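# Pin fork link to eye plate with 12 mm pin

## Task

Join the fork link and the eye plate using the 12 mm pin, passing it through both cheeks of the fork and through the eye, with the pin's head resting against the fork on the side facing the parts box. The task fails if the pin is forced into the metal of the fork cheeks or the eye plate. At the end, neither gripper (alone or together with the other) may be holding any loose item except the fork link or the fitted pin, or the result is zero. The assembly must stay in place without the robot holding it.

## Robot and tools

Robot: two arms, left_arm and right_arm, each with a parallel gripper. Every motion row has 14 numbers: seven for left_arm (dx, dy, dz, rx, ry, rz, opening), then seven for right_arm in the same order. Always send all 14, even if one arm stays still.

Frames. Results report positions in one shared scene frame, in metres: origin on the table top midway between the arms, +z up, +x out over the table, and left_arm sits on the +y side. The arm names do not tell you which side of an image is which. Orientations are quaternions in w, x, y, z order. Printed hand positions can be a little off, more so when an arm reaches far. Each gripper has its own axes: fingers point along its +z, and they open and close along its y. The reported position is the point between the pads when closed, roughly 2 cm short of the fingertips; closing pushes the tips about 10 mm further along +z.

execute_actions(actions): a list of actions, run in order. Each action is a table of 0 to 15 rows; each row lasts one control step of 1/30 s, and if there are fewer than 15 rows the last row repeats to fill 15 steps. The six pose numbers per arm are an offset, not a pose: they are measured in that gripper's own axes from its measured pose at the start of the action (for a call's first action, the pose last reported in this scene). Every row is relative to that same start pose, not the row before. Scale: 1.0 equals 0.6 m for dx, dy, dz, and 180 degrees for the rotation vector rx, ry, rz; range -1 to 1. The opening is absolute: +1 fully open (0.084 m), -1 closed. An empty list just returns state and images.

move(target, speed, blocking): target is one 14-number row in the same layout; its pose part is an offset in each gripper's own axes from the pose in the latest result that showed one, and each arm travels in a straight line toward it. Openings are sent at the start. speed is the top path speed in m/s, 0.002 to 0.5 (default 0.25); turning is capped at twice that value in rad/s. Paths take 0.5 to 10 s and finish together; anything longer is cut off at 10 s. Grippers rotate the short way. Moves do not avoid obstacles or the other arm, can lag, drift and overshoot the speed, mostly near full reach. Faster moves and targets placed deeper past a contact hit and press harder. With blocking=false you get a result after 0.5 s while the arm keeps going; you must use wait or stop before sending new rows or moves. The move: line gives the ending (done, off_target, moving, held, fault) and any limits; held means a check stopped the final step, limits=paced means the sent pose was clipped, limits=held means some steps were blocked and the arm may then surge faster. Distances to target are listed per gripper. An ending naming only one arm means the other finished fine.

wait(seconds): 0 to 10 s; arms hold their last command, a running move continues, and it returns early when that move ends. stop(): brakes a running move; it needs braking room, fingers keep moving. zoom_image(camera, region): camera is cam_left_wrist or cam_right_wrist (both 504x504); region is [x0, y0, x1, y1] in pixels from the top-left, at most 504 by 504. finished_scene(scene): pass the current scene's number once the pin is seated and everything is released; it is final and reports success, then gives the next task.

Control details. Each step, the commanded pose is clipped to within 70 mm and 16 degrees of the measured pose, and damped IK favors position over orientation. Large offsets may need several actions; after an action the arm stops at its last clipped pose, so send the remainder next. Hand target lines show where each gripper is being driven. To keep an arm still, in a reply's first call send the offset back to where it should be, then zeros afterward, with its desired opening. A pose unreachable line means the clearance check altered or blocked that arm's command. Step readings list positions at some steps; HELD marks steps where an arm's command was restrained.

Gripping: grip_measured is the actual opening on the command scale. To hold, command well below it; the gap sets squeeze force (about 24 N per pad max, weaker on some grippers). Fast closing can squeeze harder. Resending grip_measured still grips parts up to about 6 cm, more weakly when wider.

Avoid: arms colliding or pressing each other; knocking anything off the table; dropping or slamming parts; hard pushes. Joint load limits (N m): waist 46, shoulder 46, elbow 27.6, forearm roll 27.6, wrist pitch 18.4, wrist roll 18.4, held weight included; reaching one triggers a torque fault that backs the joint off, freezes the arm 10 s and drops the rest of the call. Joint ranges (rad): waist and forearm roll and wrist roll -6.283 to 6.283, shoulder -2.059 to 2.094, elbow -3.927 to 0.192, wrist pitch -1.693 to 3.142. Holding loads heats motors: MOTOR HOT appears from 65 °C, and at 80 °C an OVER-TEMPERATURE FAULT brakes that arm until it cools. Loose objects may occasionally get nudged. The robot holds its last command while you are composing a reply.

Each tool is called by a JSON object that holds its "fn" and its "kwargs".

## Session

{"fn": "execute_actions", "kwargs": {"actions": []}}

Scene clock: 0.00 s.
left_arm: end_effector_position=(+0.5306, +0.1015, +0.1767) grip_measured=+1.00 end_effector_quat_wxyz=(+0.287, +0.884, +0.304, +0.207) end_effector_velocity=(-0.000, +0.000, -0.000) end_effector_angular_velocity=(-0.001, +0.000, +0.001) | right_arm: end_effector_position=(+0.6375, -0.1408, +0.3426) grip_measured=-0.61 end_effector_quat_wxyz=(+0.161, +0.209, +0.932, +0.248) end_effector_velocity=(+0.000, -0.000, +0.000) end_effector_angular_velocity=(-0.000, -0.001, +0.000)
Joint positions: left_arm=[-0.428 -0.084 -0.663 -1.287  0.102  0.12   0.084] | right_arm=[ 0.167  0.218 -1.525  0.417  0.825 -2.689  0.017]
Joint velocities: left_arm=[ 0.    -0.     0.    -0.001 -0.     0.     0.   ] | right_arm=[-0.    -0.     0.    -0.    -0.001 -0.001 -0.   ]
Motor temperatures (°C, as the motors report them): left_arm=[24 27 34 26 29 28] | right_arm=[27 32 34 28 28 27]
Hand target (left_arm): +0.531, +0.101, +0.177; +0.287, +0.884, +0.304, +0.207
Hand target (right_arm): +0.637, -0.141, +0.343; +0.161, +0.209, +0.932, +0.248

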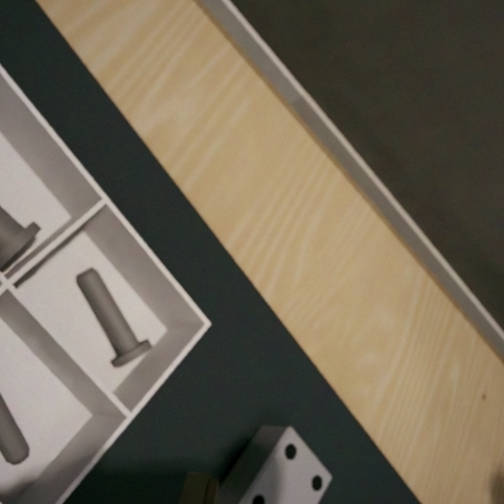

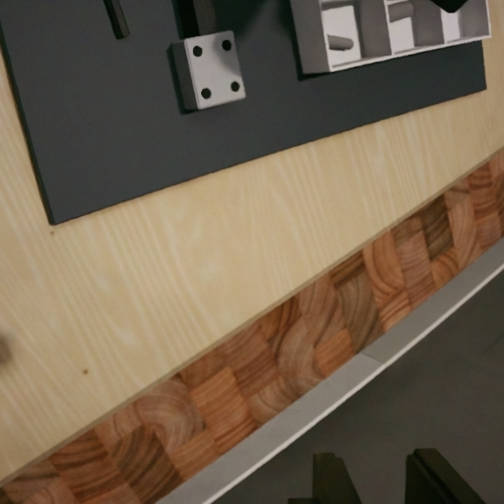

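{"fn": "move", "kwargs": {"target": [0.0253, -0.0037, -0.2483, 0.2205, -0.0667, 0, -0.45, 0.2588, -0.0265, 0.1285, 0.1693, 0.09, -0.0823, -0.58], "speed": 0.35}}

Scene clock: 26.50 s.
left_arm: end_effector_position=(+0.4605, +0.1704, +0.2894) grip_measured=-0.47 end_effector_quat_wxyz=(-0.000, +0.945, +0.326, +0.001) end_effector_velocity=(+0.002, -0.000, +0.005) end_effector_angular_velocity=(-0.000, -0.007, -0.001) | right_arm: end_effector_position=(+0.5299, -0.0498, +0.2407) grip_measured=-0.60 end_effector_quat_wxyz=(-0.000, +0.087, +0.996, +0.002) end_effector_velocity=(-0.002, +0.000, -0.005) end_effector_angular_velocity=(-0.007, +0.009, +0.004)
Joint positions: left_arm=[-0.24  -0.216 -1.088  0.001  1.303 -0.943  0.024] | right_arm=[ 0.451  0.414 -1.723  0.003  1.308 -2.463  0.018]
Joint velocities: left_arm=[-0.    -0.001 -0.011  0.002  0.005 -0.     0.   ] | right_arm=[ 0.003  0.005  0.003 -0.002  0.003  0.    -0.   ]
Motor temperatures (°C, as the motors report them): left_arm=[24 28 39 26 29 28] | right_arm=[27 33 40 28 28 27]
Hand target (left_arm): +0.461, +0.170, +0.290; -0.000, +0.945, +0.326, +0.001
Hand target (right_arm): +0.530, -0.050, +0.240; -0.001, +0.086, +0.996, +0.001
Off the commanded pose (left_arm): 0.001 m, 0 deg.
Off the commanded pose (right_arm): 0.001 m, 0 deg.
move: done

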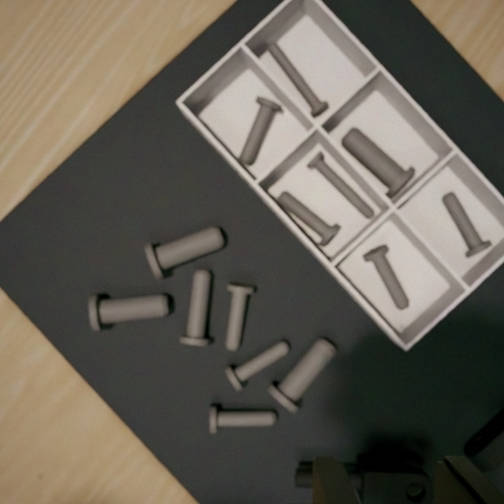

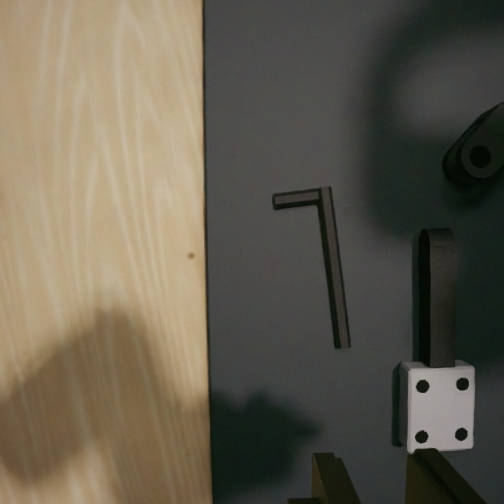

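{"fn": "execute_actions", "kwargs": {"actions": []}}

{"fn": "zoom_image", "kwargs": {"camera": "cam_left_wrist", "region": [80, 210, 270, 400]}}

{"fn": "zoom_image", "kwargs": {"camera": "cam_left_wrist", "region": [190, 320, 374, 504]}}

{"fn": "zoom_image", "kwargs": {"camera": "cam_left_wrist", "region": [280, 400, 504, 504]}}

{"fn": "zoom_image", "kwargs": {"camera": "cam_right_wrist", "region": [354, 80, 504, 290]}}

Scene clock: 35.13 s.
left_arm: end_effector_position=(+0.4607, +0.1704, +0.2898) grip_measured=-0.47 end_effector_quat_wxyz=(-0.000, +0.945, +0.326, +0.001) end_effector_velocity=(+0.000, -0.000, +0.000) end_effector_angular_velocity=(-0.001, -0.001, +0.001) | right_arm: end_effector_position=(+0.5296, -0.0495, +0.2401) grip_measured=-0.60 end_effector_quat_wxyz=(-0.001, +0.086, +0.996, +0.001) end_effector_velocity=(+0.000, +0.000, +0.000) end_effector_angular_velocity=(+0.001, -0.001, +0.000)
Joint positions: left_arm=[-0.24  -0.216 -1.089  0.001  1.304 -0.943  0.024] | right_arm=[ 0.452  0.415 -1.722  0.003  1.308 -2.463  0.018]
Joint velocities: left_arm=[ 0.    -0.001  0.    -0.    -0.001 -0.    -0.   ] | right_arm=[-0.    -0.    -0.     0.    -0.001 -0.001 -0.   ]
Motor temperatures (°C, as the motors report them): left_arm=[24 28 41 26 29 28] | right_arm=[27 33 41 28 28 27]
Hand target (left_arm): +0.461, +0.170, +0.290; -0.000, +0.945, +0.326, +0.001
Hand target (right_arm): +0.530, -0.050, +0.240; -0.001, +0.086, +0.996, +0.001
Off the commanded pose (left_arm): 0.001 m, 0 deg.
Off the commanded pose (right_arm): 0.001 m, 0 deg.

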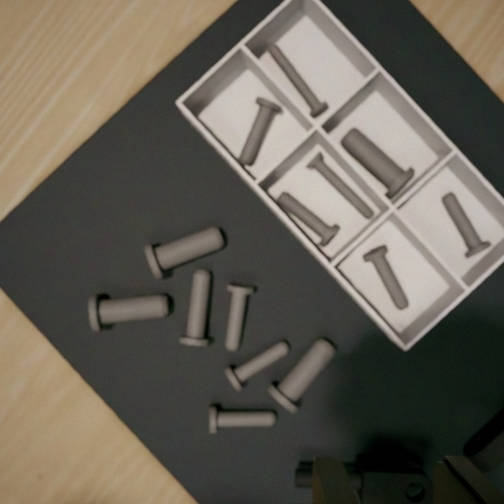

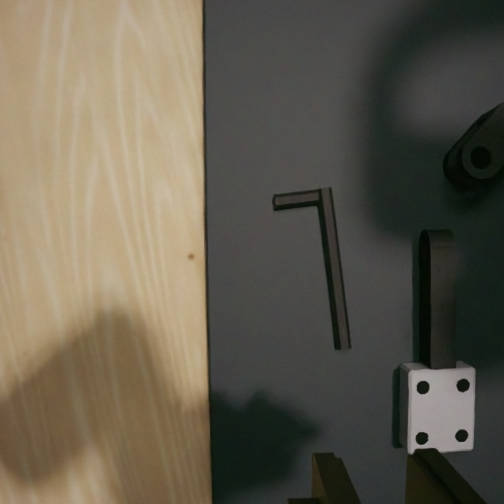

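Region (80, 210, 270, 400) of cam_left_wrist's 504x504 image, scaled by 2.653, with more detail than that image has.

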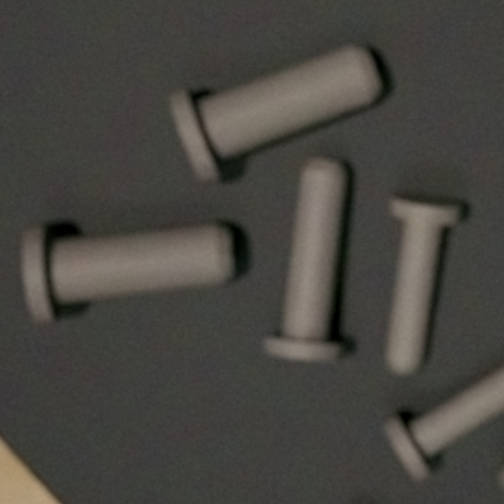

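Region (190, 320, 374, 504) of cam_left_wrist's 504x504 image, scaled by 2.739, with more detail than that image has.

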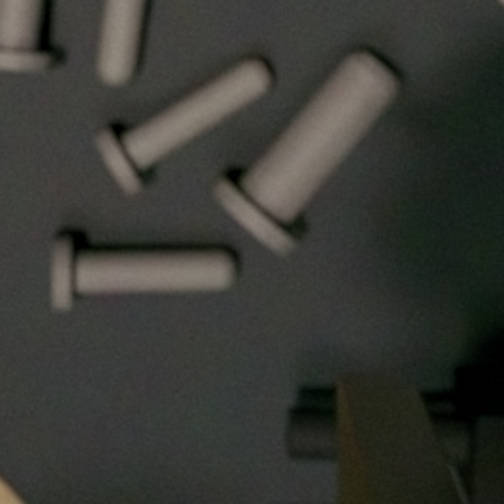

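Region (280, 400, 504, 504) of cam_left_wrist's 504x504 image, scaled by 2.250, with more detail than that image has; it fills the top 234 rows of this view, and the rest is white.

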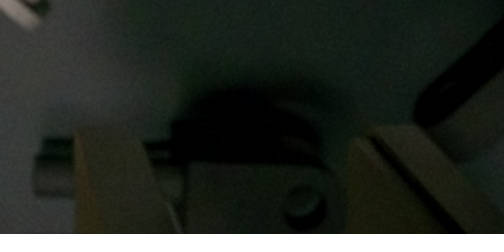

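Region (354, 80, 504, 290) of cam_right_wrist's 504x504 image, scaled by 2.400, with more detail than that image has; it fills the left 360 columns of this view, and the rest is white.

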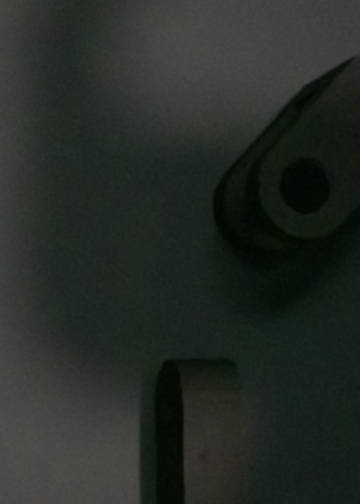

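{"fn": "move", "kwargs": {"target": [-0.1967, 0.0208, 0.3913, 0.2349, 0.2428, 0.4678, -0.58, 0.0905, -0.2533, 0.1333, 0, 0, 0.5556, -0.53], "speed": 0.5}}

Scene clock: 122.13 s.
left_arm: end_effector_position=(+0.3743, +0.0851, +0.0551) grip_measured=-0.60 end_effector_quat_wxyz=(-0.408, +0.792, -0.403, +0.210) end_effector_velocity=(-0.001, +0.001, -0.001) end_effector_angular_velocity=(+0.006, +0.001, -0.005) | right_arm: end_effector_position=(+0.4499, -0.1898, +0.1606) grip_measured=-0.55 end_effector_quat_wxyz=(-0.001, +0.819, +0.574, +0.000) end_effector_velocity=(-0.001, -0.001, -0.001) end_effector_angular_velocity=(-0.001, -0.000, -0.005)
Joint positions: left_arm=[-0.993  0.179 -0.596  1.22   1.045 -1.091  0.018] | right_arm=[ 0.269  0.028 -0.972  0.002  0.945 -0.901  0.02 ]
Joint velocities: left_arm=[-0.002  0.003  0.004  0.004  0.    -0.001 -0.   ] | right_arm=[-0.    -0.001  0.004 -0.001 -0.003  0.005 -0.   ]
Motor temperatures (°C, as the motors report them): left_arm=[24 28 43 26 29 28] | right_arm=[27 34 43 28 29 27]
Hand target (left_arm): +0.374, +0.085, +0.055; -0.408, +0.792, -0.404, +0.210
Hand target (right_arm): +0.450, -0.190, +0.160; -0.001, +0.819, +0.574, -0.000
Off the commanded pose (left_arm): 0.003 m, 1 deg.
Off the commanded pose (right_arm): 0.001 m, 0 deg.
move: done

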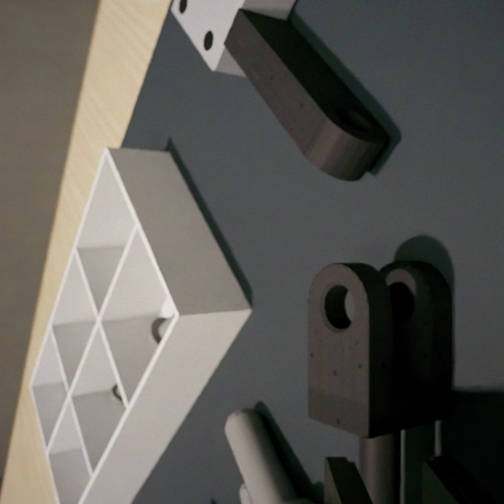

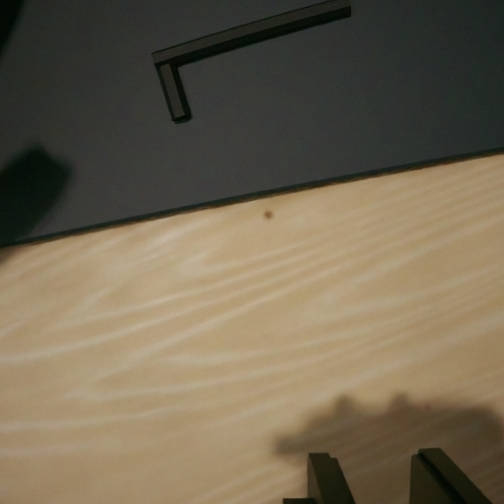

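{"fn": "execute_actions", "kwargs": {"actions": []}}

Scene clock: 144.97 s.
left_arm: end_effector_position=(+0.3739, +0.0853, +0.0546) grip_measured=-0.60 end_effector_quat_wxyz=(-0.408, +0.792, -0.404, +0.210) end_effector_velocity=(+0.000, -0.000, +0.000) end_effector_angular_velocity=(+0.001, -0.000, -0.001) | right_arm: end_effector_position=(+0.4498, -0.1900, +0.1604) grip_measured=-0.55 end_effector_quat_wxyz=(-0.001, +0.819, +0.574, -0.000) end_effector_velocity=(+0.000, -0.000, +0.000) end_effector_angular_velocity=(+0.000, -0.001, -0.001)
Joint positions: left_arm=[-0.994  0.18  -0.595  1.22   1.045 -1.092  0.018] | right_arm=[ 0.269  0.027 -0.972  0.002  0.945 -0.901  0.02 ]
Joint velocities: left_arm=[ 0.     0.     0.     0.002 -0.     0.    -0.   ] | right_arm=[-0.    -0.    -0.    -0.    -0.001  0.     0.   ]
Motor temperatures (°C, as the motors report them): left_arm=[24 28 39 26 29 28] | right_arm=[27 34 43 28 29 27]
Hand target (left_arm): +0.374, +0.085, +0.055; -0.408, +0.792, -0.404, +0.210
Hand target (right_arm): +0.450, -0.190, +0.160; -0.001, +0.819, +0.574, -0.000
Off the commanded pose (left_arm): 0.003 m, 0 deg.
Off the commanded pose (right_arm): 0.001 m, 0 deg.

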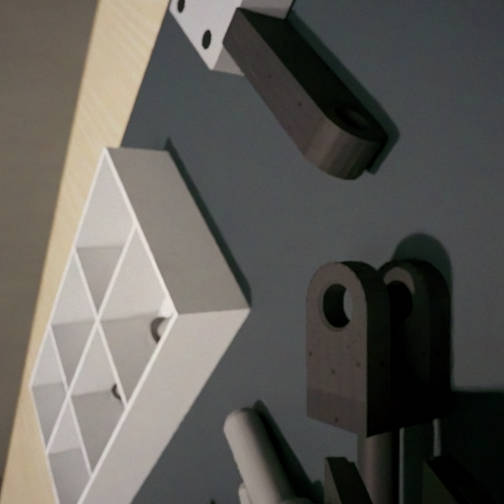

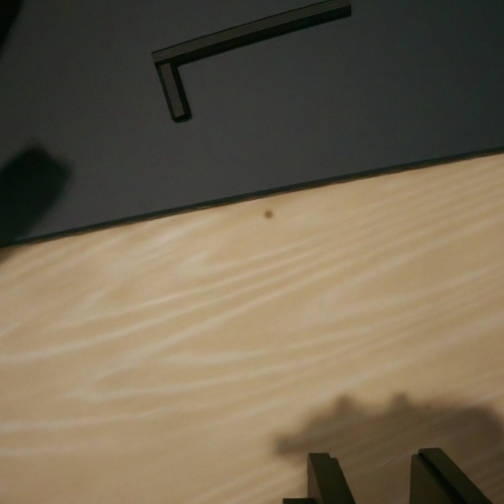

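{"fn": "zoom_image", "kwargs": {"camera": "cam_left_wrist", "region": [264, 264, 504, 504]}}

Region (264, 264, 504, 504) of cam_left_wrist's 504x504 image, scaled by 2.100, with more detail than that image has.

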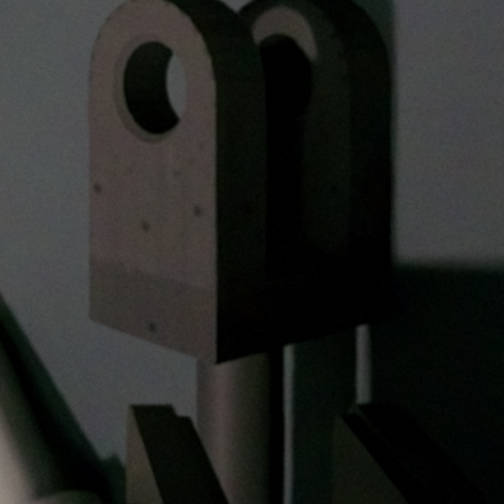

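{"fn": "move", "kwargs": {"target": [0, 0.0033, 0.030, 0, 0, 0, -0.58, 0, 0, 0, 0, 0, 0, -0.53], "speed": 0.06}}

{"fn": "zoom_image", "kwargs": {"camera": "cam_left_wrist", "region": [264, 264, 504, 504]}}

Scene clock: 175.30 s.
left_arm: end_effector_position=(+0.3849, +0.0933, +0.0426) grip_measured=-0.60 end_effector_quat_wxyz=(-0.408, +0.792, -0.404, +0.210) end_effector_velocity=(+0.001, -0.001, +0.000) end_effector_angular_velocity=(-0.002, -0.002, +0.000) | right_arm: end_effector_position=(+0.4498, -0.1900, +0.1604) grip_measured=-0.55 end_effector_quat_wxyz=(-0.001, +0.819, +0.574, -0.000) end_effector_velocity=(+0.000, -0.000, +0.000) end_effector_angular_velocity=(-0.000, -0.000, +0.000)
Joint positions: left_arm=[-0.949  0.22  -0.601  1.278  1.018 -1.122  0.018] | right_arm=[ 0.269  0.027 -0.972  0.002  0.945 -0.901  0.02 ]
Joint velocities: left_arm=[ 0.    -0.    -0.001  0.001 -0.    -0.001 -0.   ] | right_arm=[-0.     0.    -0.    -0.001 -0.    -0.    -0.   ]
Motor temperatures (°C, as the motors report them): left_arm=[24 28 38 26 29 28] | right_arm=[27 33 43 28 29 27]
Hand target (left_arm): +0.385, +0.093, +0.043; -0.408, +0.791, -0.404, +0.210
Hand target (right_arm): +0.450, -0.190, +0.160; -0.001, +0.819, +0.574, -0.000
Off the commanded pose (left_arm): 0.000 m, 0 deg.
Off the commanded pose (right_arm): 0.000 m, 0 deg.
move: done

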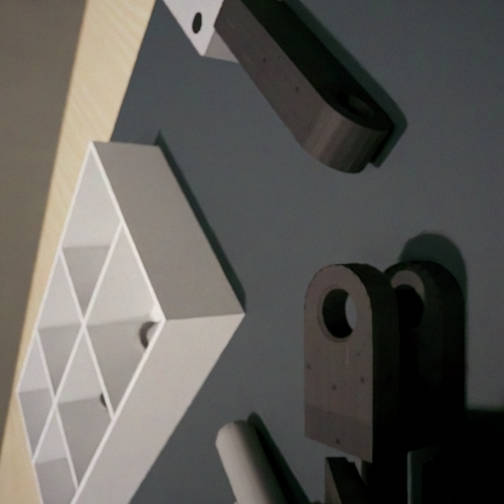

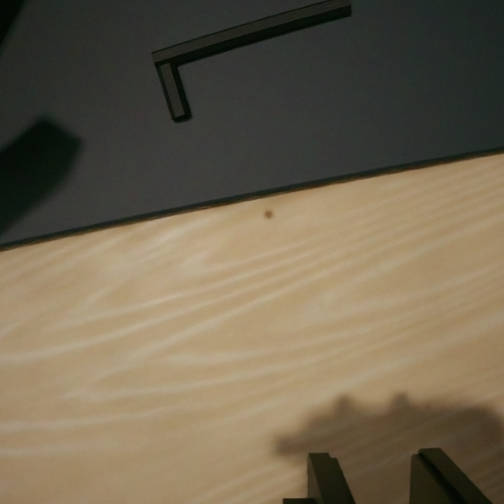

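Region (264, 264, 504, 504) of cam_left_wrist's 504x504 image, scaled by 2.100, with more detail than that image has.

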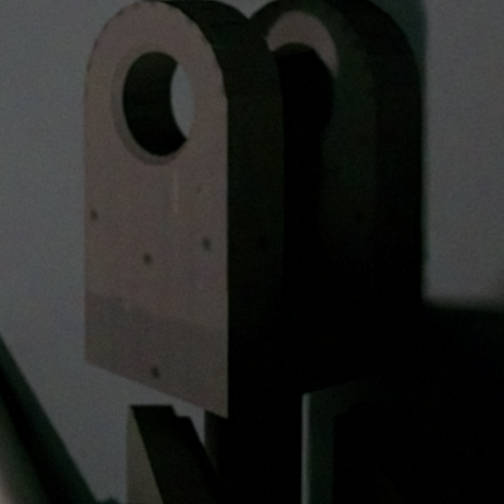

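{"fn": "move", "kwargs": {"target": [0, -0.0007, 0.0142, 0, 0, 0, -0.58, 0, 0, 0, 0, 0, 0, -0.53], "speed": 0.04}}

{"fn": "execute_actions", "kwargs": {"actions": [[[0,0,0,0,0,0,-0.64,0,0,0,0,0,0,-0.53],[0,0,0,0,0,0,-0.67,0,0,0,0,0,0,-0.53],[0,0,0,0,0,0,-0.70,0,0,0,0,0,0,-0.53],[0,0,0,0,0,0,-0.72,0,0,0,0,0,0,-0.53],[0,0,0,0,0,0,-0.74,0,0,0,0,0,0,-0.53],[0,0,0,0,0,0,-0.76,0,0,0,0,0,0,-0.53],[0,0,0,0,0,0,-0.79,0,0,0,0,0,0,-0.53],[0,0,0,0,0,0,-0.83,0,0,0,0,0,0,-0.53],[0,0,0,0,0,0,-0.88,0,0,0,0,0,0,-0.53],[0,0,0,0,0,0,-0.94,0,0,0,0,0,0,-0.53],[0,0,0,0,0,0,-1,0,0,0,0,0,0,-0.53]]]}}

Scene clock: 187.37 s.
left_arm: end_effector_position=(+0.3907, +0.0975, +0.0380) grip_measured=-0.60 end_effector_quat_wxyz=(-0.408, +0.792, -0.404, +0.210) end_effector_velocity=(+0.000, -0.001, -0.000) end_effector_angular_velocity=(-0.002, -0.000, -0.001) | right_arm: end_effector_position=(+0.4498, -0.1900, +0.1604) grip_measured=-0.55 end_effector_quat_wxyz=(-0.001, +0.819, +0.574, -0.000) end_effector_velocity=(-0.000, +0.000, +0.000) end_effector_angular_velocity=(+0.001, +0.001, -0.001)
Joint positions: left_arm=[-0.925  0.236 -0.605  1.306  1.006 -1.133  0.018] | right_arm=[ 0.269  0.027 -0.972  0.002  0.945 -0.901  0.02 ]
Joint velocities: left_arm=[ 0.     0.    -0.001  0.002 -0.002 -0.001 -0.   ] | right_arm=[-0.    -0.    -0.     0.001  0.001  0.001  0.   ]
Motor temperatures (°C, as the motors report them): left_arm=[24 28 38 26 29 28] | right_arm=[27 33 43 28 29 27]
Hand target (left_arm): +0.391, +0.098, +0.038; -0.408, +0.792, -0.404, +0.210
Hand target (right_arm): +0.450, -0.190, +0.160; -0.001, +0.819, +0.574, -0.000
Off the commanded pose (left_arm): 0.000 m, 0 deg.
Off the commanded pose (right_arm): 0.000 m, 0 deg.
move: done

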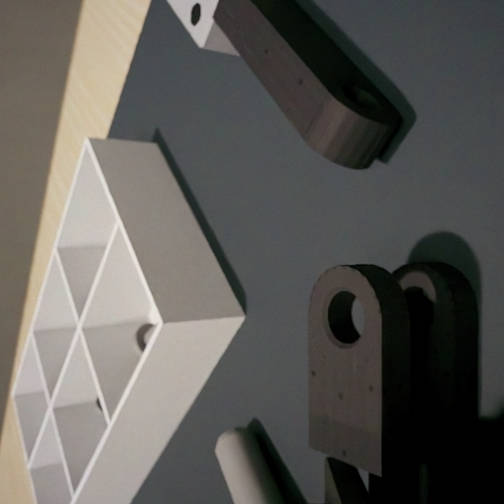

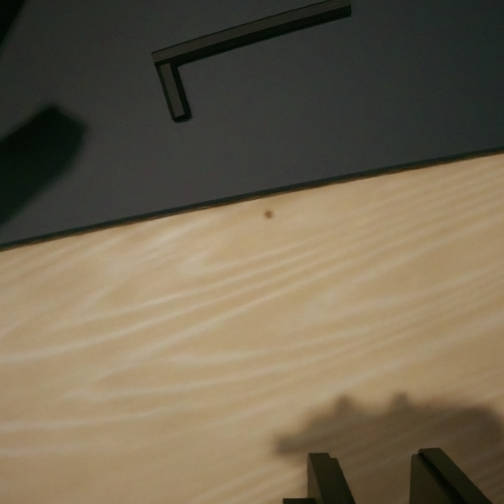

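Scene clock: 187.87 s.
left_arm: end_effector_position=(+0.3906, +0.0975, +0.0379) grip_measured=-0.74 end_effector_quat_wxyz=(-0.408, +0.791, -0.404, +0.210) end_effector_velocity=(+0.000, +0.000, +0.000) end_effector_angular_velocity=(-0.000, -0.000, +0.000) | right_arm: end_effector_position=(+0.4498, -0.1900, +0.1604) grip_measured=-0.55 end_effector_quat_wxyz=(-0.001, +0.819, +0.574, -0.000) end_effector_velocity=(-0.000, -0.000, +0.000) end_effector_angular_velocity=(-0.000, +0.000, -0.000)
Joint positions: left_arm=[-0.925  0.236 -0.604  1.306  1.006 -1.133  0.011] | right_arm=[ 0.269  0.027 -0.972  0.002  0.945 -0.901  0.02 ]
Joint velocities: left_arm=[ 0. -0. -0.  0. -0.  0. -0.] | right_arm=[-0.     0.    -0.001 -0.     0.001  0.    -0.   ]
Motor temperatures (°C, as the motors report them): left_arm=[24 28 38 26 29 28] | right_arm=[27 33 43 28 29 27]
Hand target (left_arm): +0.391, +0.097, +0.038; -0.408, +0.792, -0.404, +0.210
Hand target (right_arm): +0.450, -0.190, +0.160; -0.001, +0.819, +0.574, -0.000
Off the commanded pose (left_arm): 0.000 m, 0 deg.
Off the commanded pose (right_arm): 0.000 m, 0 deg.
Step readings (end_effector_position):
0: left_arm (+0.3907, +0.0975, +0.0380) | right_arm (+0.4498, -0.1900, +0.1604)
1: left_arm (+0.3907, +0.0975, +0.0380) | right_arm (+0.4498, -0.1900, +0.1604)
2: left_arm (+0.3907, +0.0975, +0.0380) | right_arm (+0.4498, -0.1900, +0.1604)
4: left_arm (+0.3907, +0.0974, +0.0380) | right_arm (+0.4498, -0.1900, +0.1604)
8: left_arm (+0.3906, +0.0975, +0.0379) | right_arm (+0.4498, -0.1900, +0.1604)
15: end_effector_position above

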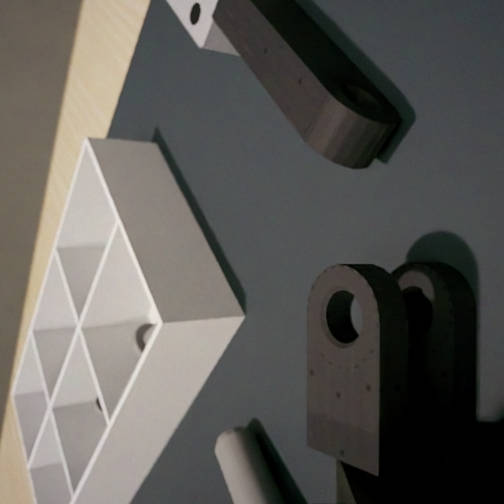

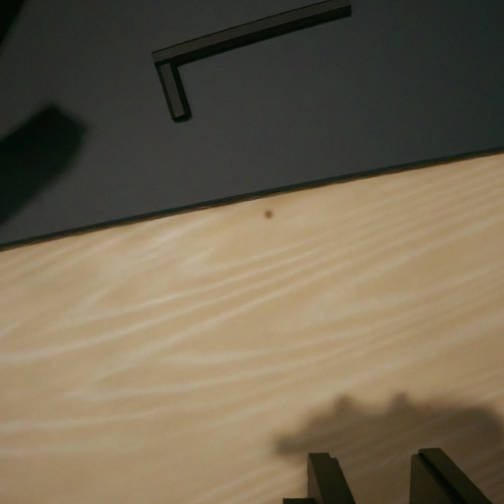

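{"fn": "zoom_image", "kwargs": {"camera": "cam_left_wrist", "region": [200, 0, 500, 300]}}

Region (200, 0, 500, 300) of cam_left_wrist's 504x504 image, scaled by 1.680, with more detail than that image has.

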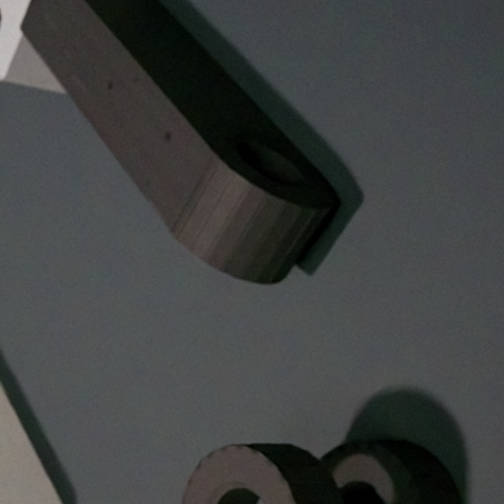

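{"fn": "move", "kwargs": {"target": [0, -0.0218, -0.0154, 0, 0, 0, -1, 0, 0, 0, 0, 0, 0, -0.53], "speed": 0.06}}

{"fn": "move", "kwargs": {"target": [0.0513, 0.00585, -0.0316, -0.4721, -0.0464, -0.2672, -1, 0.1858, -0.1990, 0.0673, 0.0548, 0.0466, 0.4430, -0.53], "speed": 0.33}}

Scene clock: 262.50 s.
left_arm: end_effector_position=(+0.3906, +0.0976, +0.0539) grip_measured=-0.74 end_effector_quat_wxyz=(-0.408, +0.791, -0.404, +0.210) end_effector_velocity=(-0.000, +0.001, -0.000) end_effector_angular_velocity=(+0.002, +0.002, +0.001) | right_arm: end_effector_position=(+0.4498, -0.1900, +0.1604) grip_measured=-0.55 end_effector_quat_wxyz=(-0.001, +0.819, +0.574, -0.000) end_effector_velocity=(+0.000, +0.000, +0.000) end_effector_angular_velocity=(+0.001, -0.002, -0.000)
Joint positions: left_arm=[-0.928  0.179 -0.589  1.278  1.019 -1.086  0.011] | right_arm=[ 0.269  0.027 -0.972  0.002  0.945 -0.901  0.02 ]
Joint velocities: left_arm=[ 0.    -0.     0.001 -0.001  0.001  0.002  0.   ] | right_arm=[ 0.    -0.     0.     0.    -0.002  0.    -0.   ]
Motor temperatures (°C, as the motors report them): left_arm=[24 28 38 26 29 28] | right_arm=[27 33 43 28 29 27]
Hand target (left_arm): +0.391, +0.098, +0.054; -0.408, +0.791, -0.404, +0.210
Hand target (right_arm): +0.450, -0.190, +0.160; -0.001, +0.819, +0.574, -0.000
Off the commanded pose (left_arm): 0.000 m, 0 deg.
Off the commanded pose (right_arm): 0.000 m, 0 deg.
move: done

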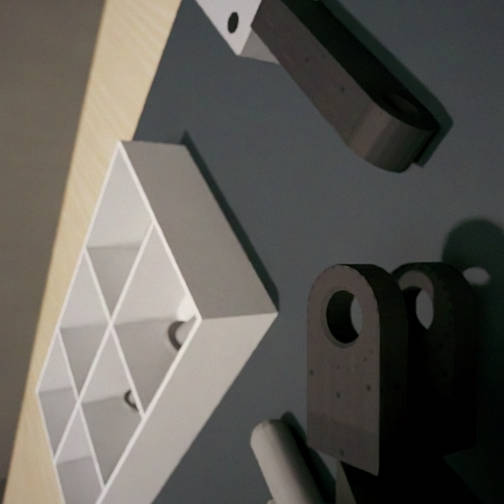

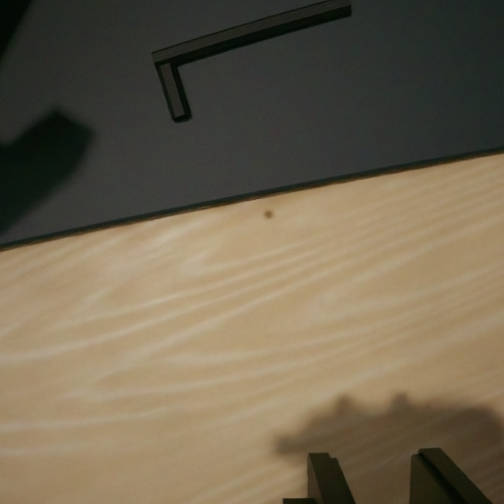

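Scene clock: 265.50 s.
left_arm: end_effector_position=(+0.3952, +0.0643, +0.0621) grip_measured=-0.74 end_effector_quat_wxyz=(+0.299, +0.950, -0.082, -0.025) end_effector_velocity=(+0.001, -0.001, +0.001) end_effector_angular_velocity=(-0.007, -0.000, +0.001) | right_arm: end_effector_position=(+0.3755, -0.0443, +0.1205) grip_measured=-0.55 end_effector_quat_wxyz=(-0.105, +0.991, -0.087, +0.009) end_effector_velocity=(-0.000, -0.000, -0.000) end_effector_angular_velocity=(-0.001, -0.000, -0.003)
Joint positions: left_arm=[-0.31   0.061 -0.609 -1.026  0.719  0.679  0.011] | right_arm=[ 0.579  0.021 -0.788  0.248  0.628  0.618  0.02 ]
Joint velocities: left_arm=[ 0.002  0.    -0.002 -0.007  0.005  0.006 -0.   ] | right_arm=[ 0.001  0.     0.001 -0.003 -0.001  0.006 -0.   ]
Motor temperatures (°C, as the motors report them): left_arm=[24 28 38 26 29 28] | right_arm=[27 33 43 28 29 27]
Hand target (left_arm): +0.395, +0.064, +0.062; +0.299, +0.950, -0.082, -0.026
Hand target (right_arm): +0.375, -0.044, +0.120; -0.104, +0.991, -0.087, +0.009
Off the commanded pose (left_arm): 0.002 m, 0 deg.
Off the commanded pose (right_arm): 0.000 m, 0 deg.
move: done

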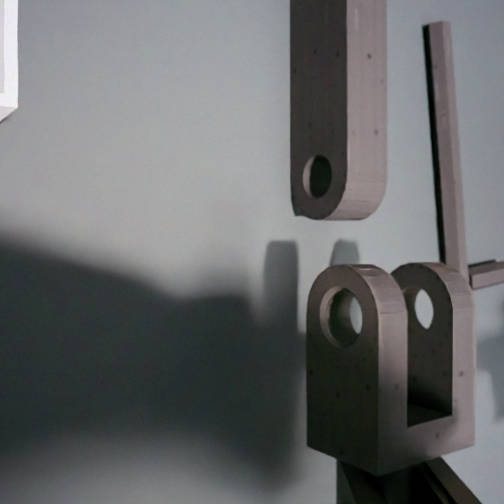

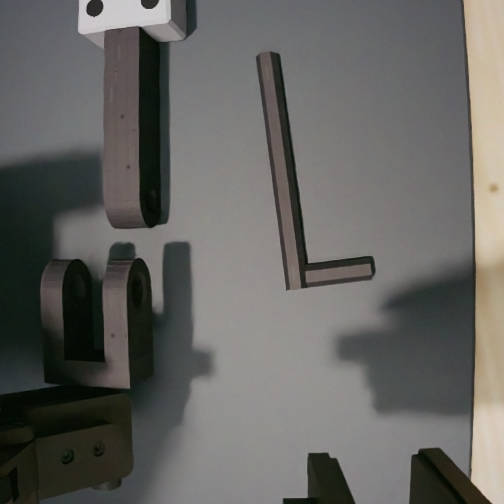

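{"fn": "execute_actions", "kwargs": {"actions": []}}

{"fn": "zoom_image", "kwargs": {"camera": "cam_left_wrist", "region": [270, 110, 490, 330]}}

Scene clock: 293.57 s.
left_arm: end_effector_position=(+0.3952, +0.0644, +0.0620) grip_measured=-0.74 end_effector_quat_wxyz=(+0.299, +0.950, -0.082, -0.026) end_effector_velocity=(+0.000, +0.000, -0.000) end_effector_angular_velocity=(+0.000, +0.000, +0.001) | right_arm: end_effector_position=(+0.3754, -0.0442, +0.1204) grip_measured=-0.55 end_effector_quat_wxyz=(-0.104, +0.991, -0.087, +0.009) end_effector_velocity=(+0.000, +0.000, +0.000) end_effector_angular_velocity=(-0.000, -0.001, +0.001)
Joint positions: left_arm=[-0.309  0.062 -0.609 -1.026  0.719  0.68   0.011] | right_arm=[ 0.58   0.021 -0.787  0.248  0.628  0.618  0.02 ]
Joint velocities: left_arm=[ 0.     0.    -0.    -0.    -0.    -0.001 -0.   ] | right_arm=[ 0.    -0.    -0.    -0.001 -0.001 -0.    -0.   ]
Motor temperatures (°C, as the motors report them): left_arm=[24 28 40 26 29 28] | right_arm=[27 33 43 28 29 27]
Hand target (left_arm): +0.395, +0.064, +0.062; +0.299, +0.950, -0.082, -0.026
Hand target (right_arm): +0.375, -0.044, +0.120; -0.104, +0.991, -0.087, +0.009
Off the commanded pose (left_arm): 0.002 m, 0 deg.
Off the commanded pose (right_arm): 0.000 m, 0 deg.

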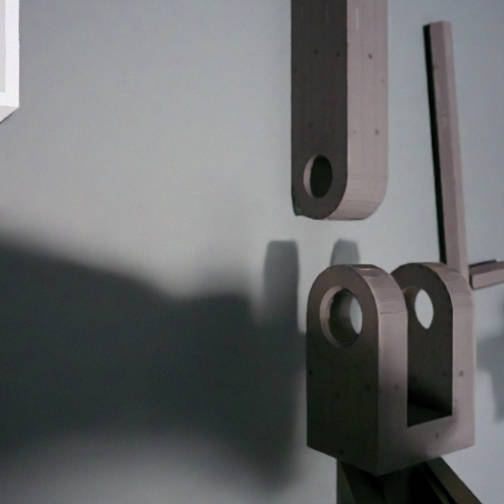

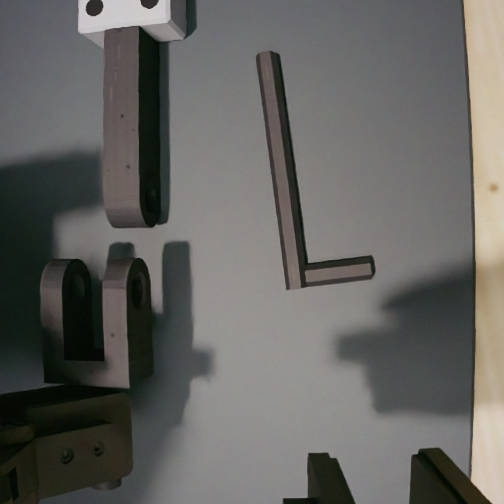

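Region (270, 110, 490, 330) of cam_left_wrist's 504x504 image, scaled by 2.291, with more detail than that image has.

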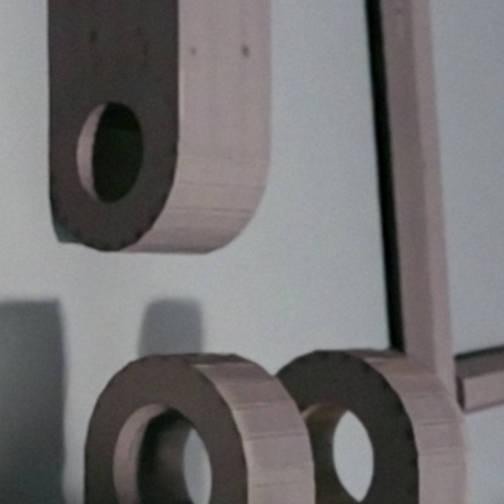

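{"fn": "zoom_image", "kwargs": {"camera": "cam_left_wrist", "region": [290, 300, 494, 504]}}

{"fn": "zoom_image", "kwargs": {"camera": "cam_right_wrist", "region": [20, 170, 240, 390]}}

Region (290, 300, 494, 504) of cam_left_wrist's 504x504 image, scaled by 2.471, with more detail than that image has.

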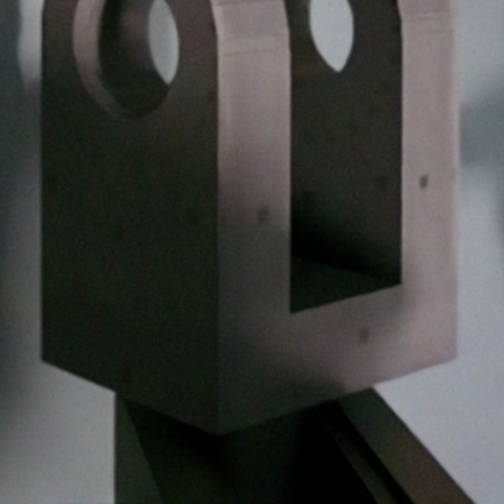

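Region (20, 170, 240, 390) of cam_right_wrist's 504x504 image, scaled by 2.291, with more detail than that image has.

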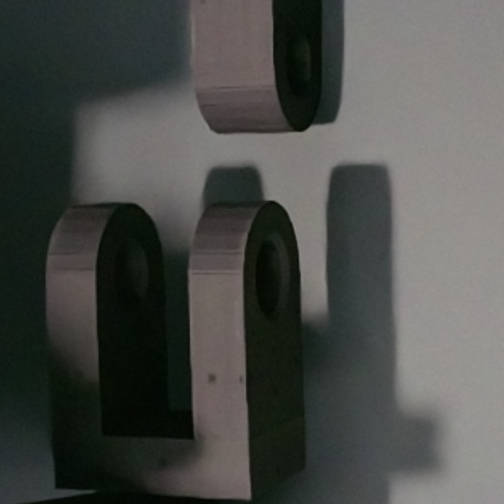

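{"fn": "move", "kwargs": {"target": [0.0117, -0.0148, 0.0363, -0.0022, 0, 0, -1, 0, 0, 0, 0, 0, 0, -0.53], "speed": 0.06}}

{"fn": "zoom_image", "kwargs": {"camera": "cam_left_wrist", "region": [290, 150, 494, 354]}}

{"fn": "zoom_image", "kwargs": {"camera": "cam_right_wrist", "region": [50, 150, 230, 330]}}

Scene clock: 339.77 s.
left_arm: end_effector_position=(+0.4013, +0.0580, +0.0392) grip_measured=-0.74 end_effector_quat_wxyz=(+0.302, +0.949, -0.082, -0.026) end_effector_velocity=(+0.001, -0.000, +0.000) end_effector_angular_velocity=(-0.001, -0.002, -0.001) | right_arm: end_effector_position=(+0.3754, -0.0442, +0.1204) grip_measured=-0.55 end_effector_quat_wxyz=(-0.104, +0.991, -0.087, +0.009) end_effector_velocity=(+0.000, +0.000, +0.000) end_effector_angular_velocity=(+0.000, -0.002, +0.001)
Joint positions: left_arm=[-0.325  0.156 -0.649 -1.101  0.69   0.755  0.011] | right_arm=[ 0.58   0.021 -0.787  0.248  0.628  0.618  0.02 ]
Joint velocities: left_arm=[ 0.     0.001 -0.001 -0.001 -0.001  0.002 -0.   ] | right_arm=[-0.    -0.    -0.    -0.001 -0.001  0.     0.   ]
Motor temperatures (°C, as the motors report them): left_arm=[24 28 41 26 29 28] | right_arm=[27 33 43 28 29 27]
Hand target (left_arm): +0.401, +0.058, +0.039; +0.302, +0.949, -0.082, -0.026
Hand target (right_arm): +0.375, -0.044, +0.120; -0.104, +0.991, -0.087, +0.009
Off the commanded pose (left_arm): 0.000 m, 0 deg.
Off the commanded pose (right_arm): 0.000 m, 0 deg.
move: done

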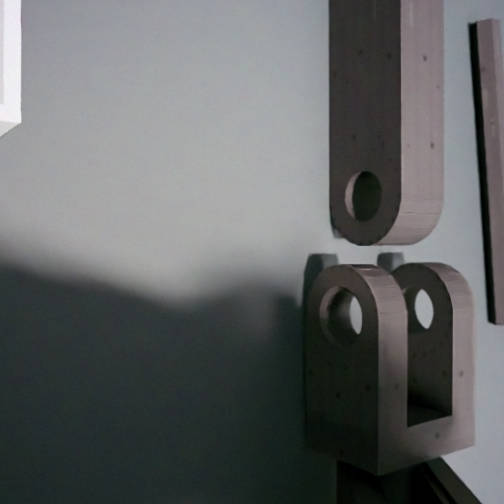

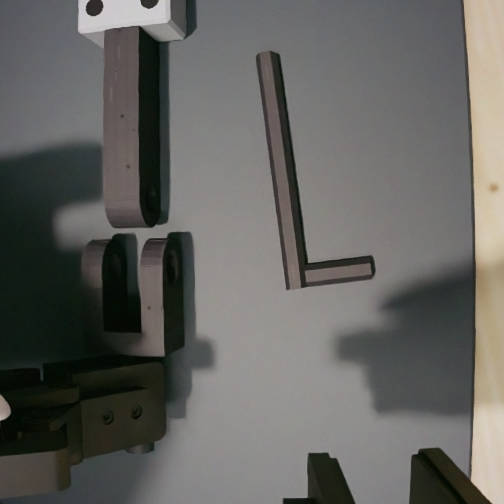

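Region (290, 150, 494, 354) of cam_left_wrist's 504x504 image, scaled by 2.471, with more detail than that image has.

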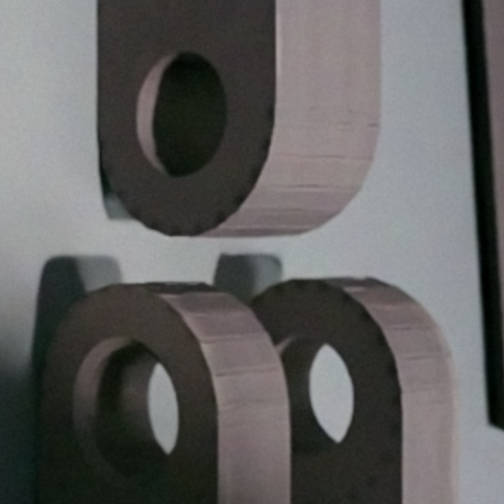

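Region (50, 150, 230, 330) of cam_right_wrist's 504x504 image, scaled by 2.800, with more detail than that image has.

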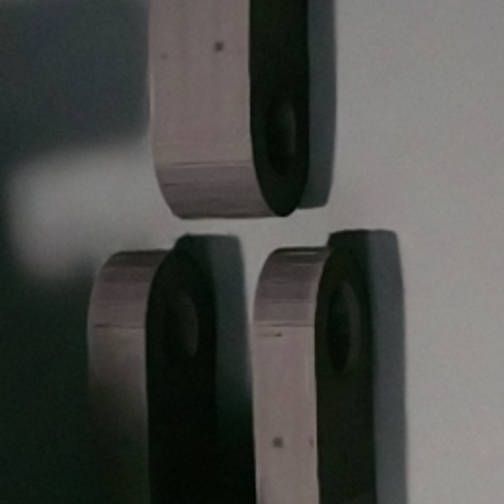

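{"fn": "zoom_image", "kwargs": {"camera": "cam_right_wrist", "region": [70, 20, 190, 140]}}

{"fn": "zoom_image", "kwargs": {"camera": "cam_right_wrist", "region": [70, 130, 190, 250]}}

{"fn": "zoom_image", "kwargs": {"camera": "cam_right_wrist", "region": [70, 240, 190, 360]}}

Region (70, 20, 190, 140) of cam_right_wrist's 504x504 image, scaled by 4.200, with more detail than that image has.

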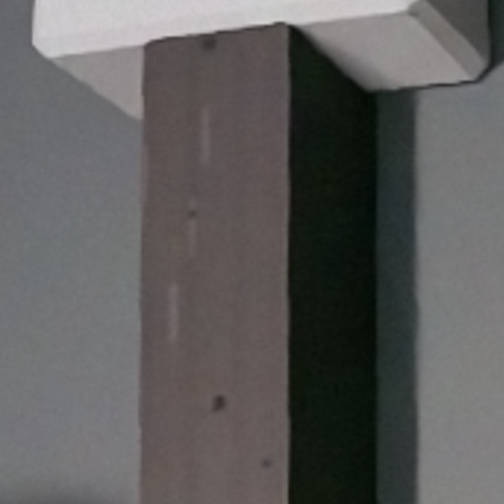

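Region (70, 130, 190, 250) of cam_right_wrist's 504x504 image, scaled by 4.200, with more detail than that image has.

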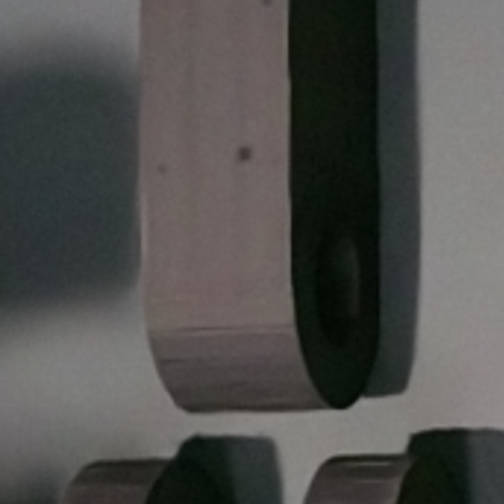

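Region (70, 240, 190, 360) of cam_right_wrist's 504x504 image, scaled by 4.200, with more detail than that image has.

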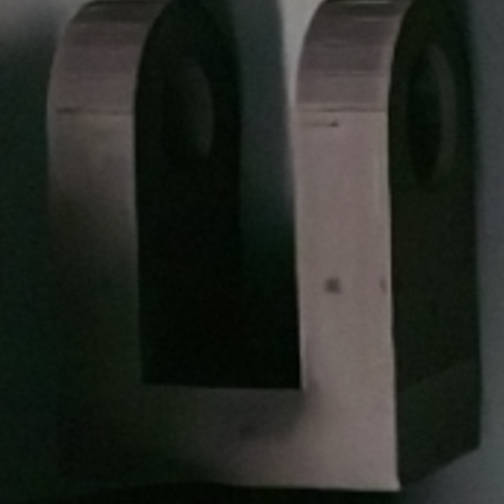

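{"fn": "zoom_image", "kwargs": {"camera": "cam_left_wrist", "region": [370, 0, 490, 120]}}

{"fn": "zoom_image", "kwargs": {"camera": "cam_left_wrist", "region": [370, 110, 490, 230]}}

{"fn": "zoom_image", "kwargs": {"camera": "cam_left_wrist", "region": [370, 310, 490, 430]}}

Region (370, 0, 490, 120) of cam_left_wrist's 504x504 image, scaled by 4.200, with more detail than that image has.

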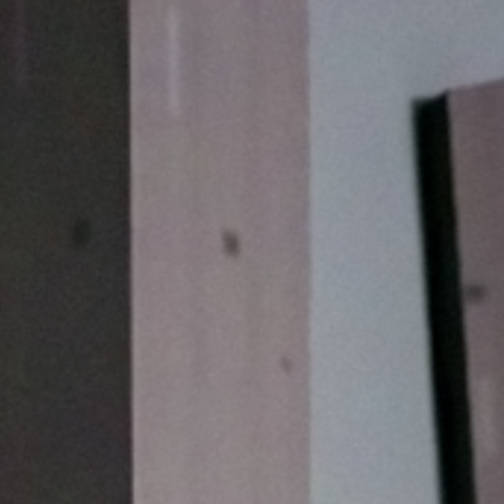

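Region (370, 110, 490, 230) of cam_left_wrist's 504x504 image, scaled by 4.200, with more detail than that image has.

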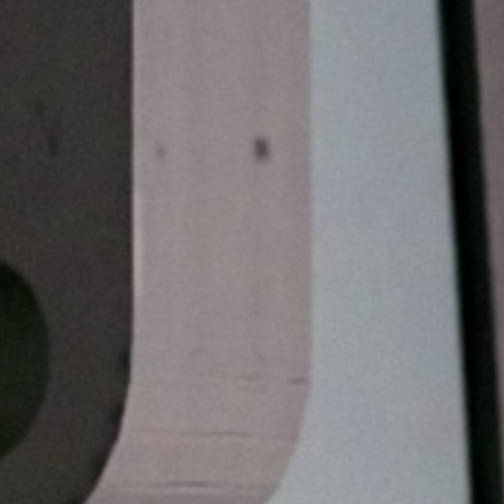

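Region (370, 310, 490, 430) of cam_left_wrist's 504x504 image, scaled by 4.200, with more detail than that image has.

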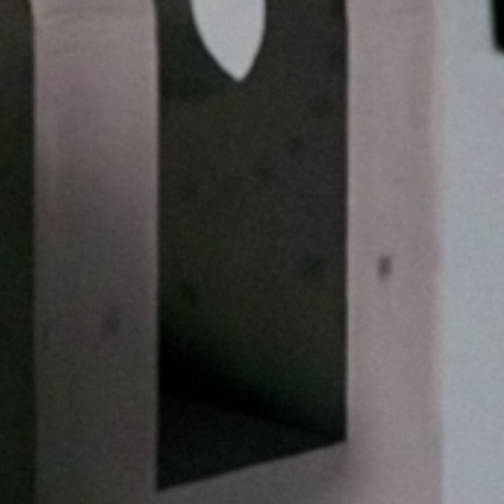

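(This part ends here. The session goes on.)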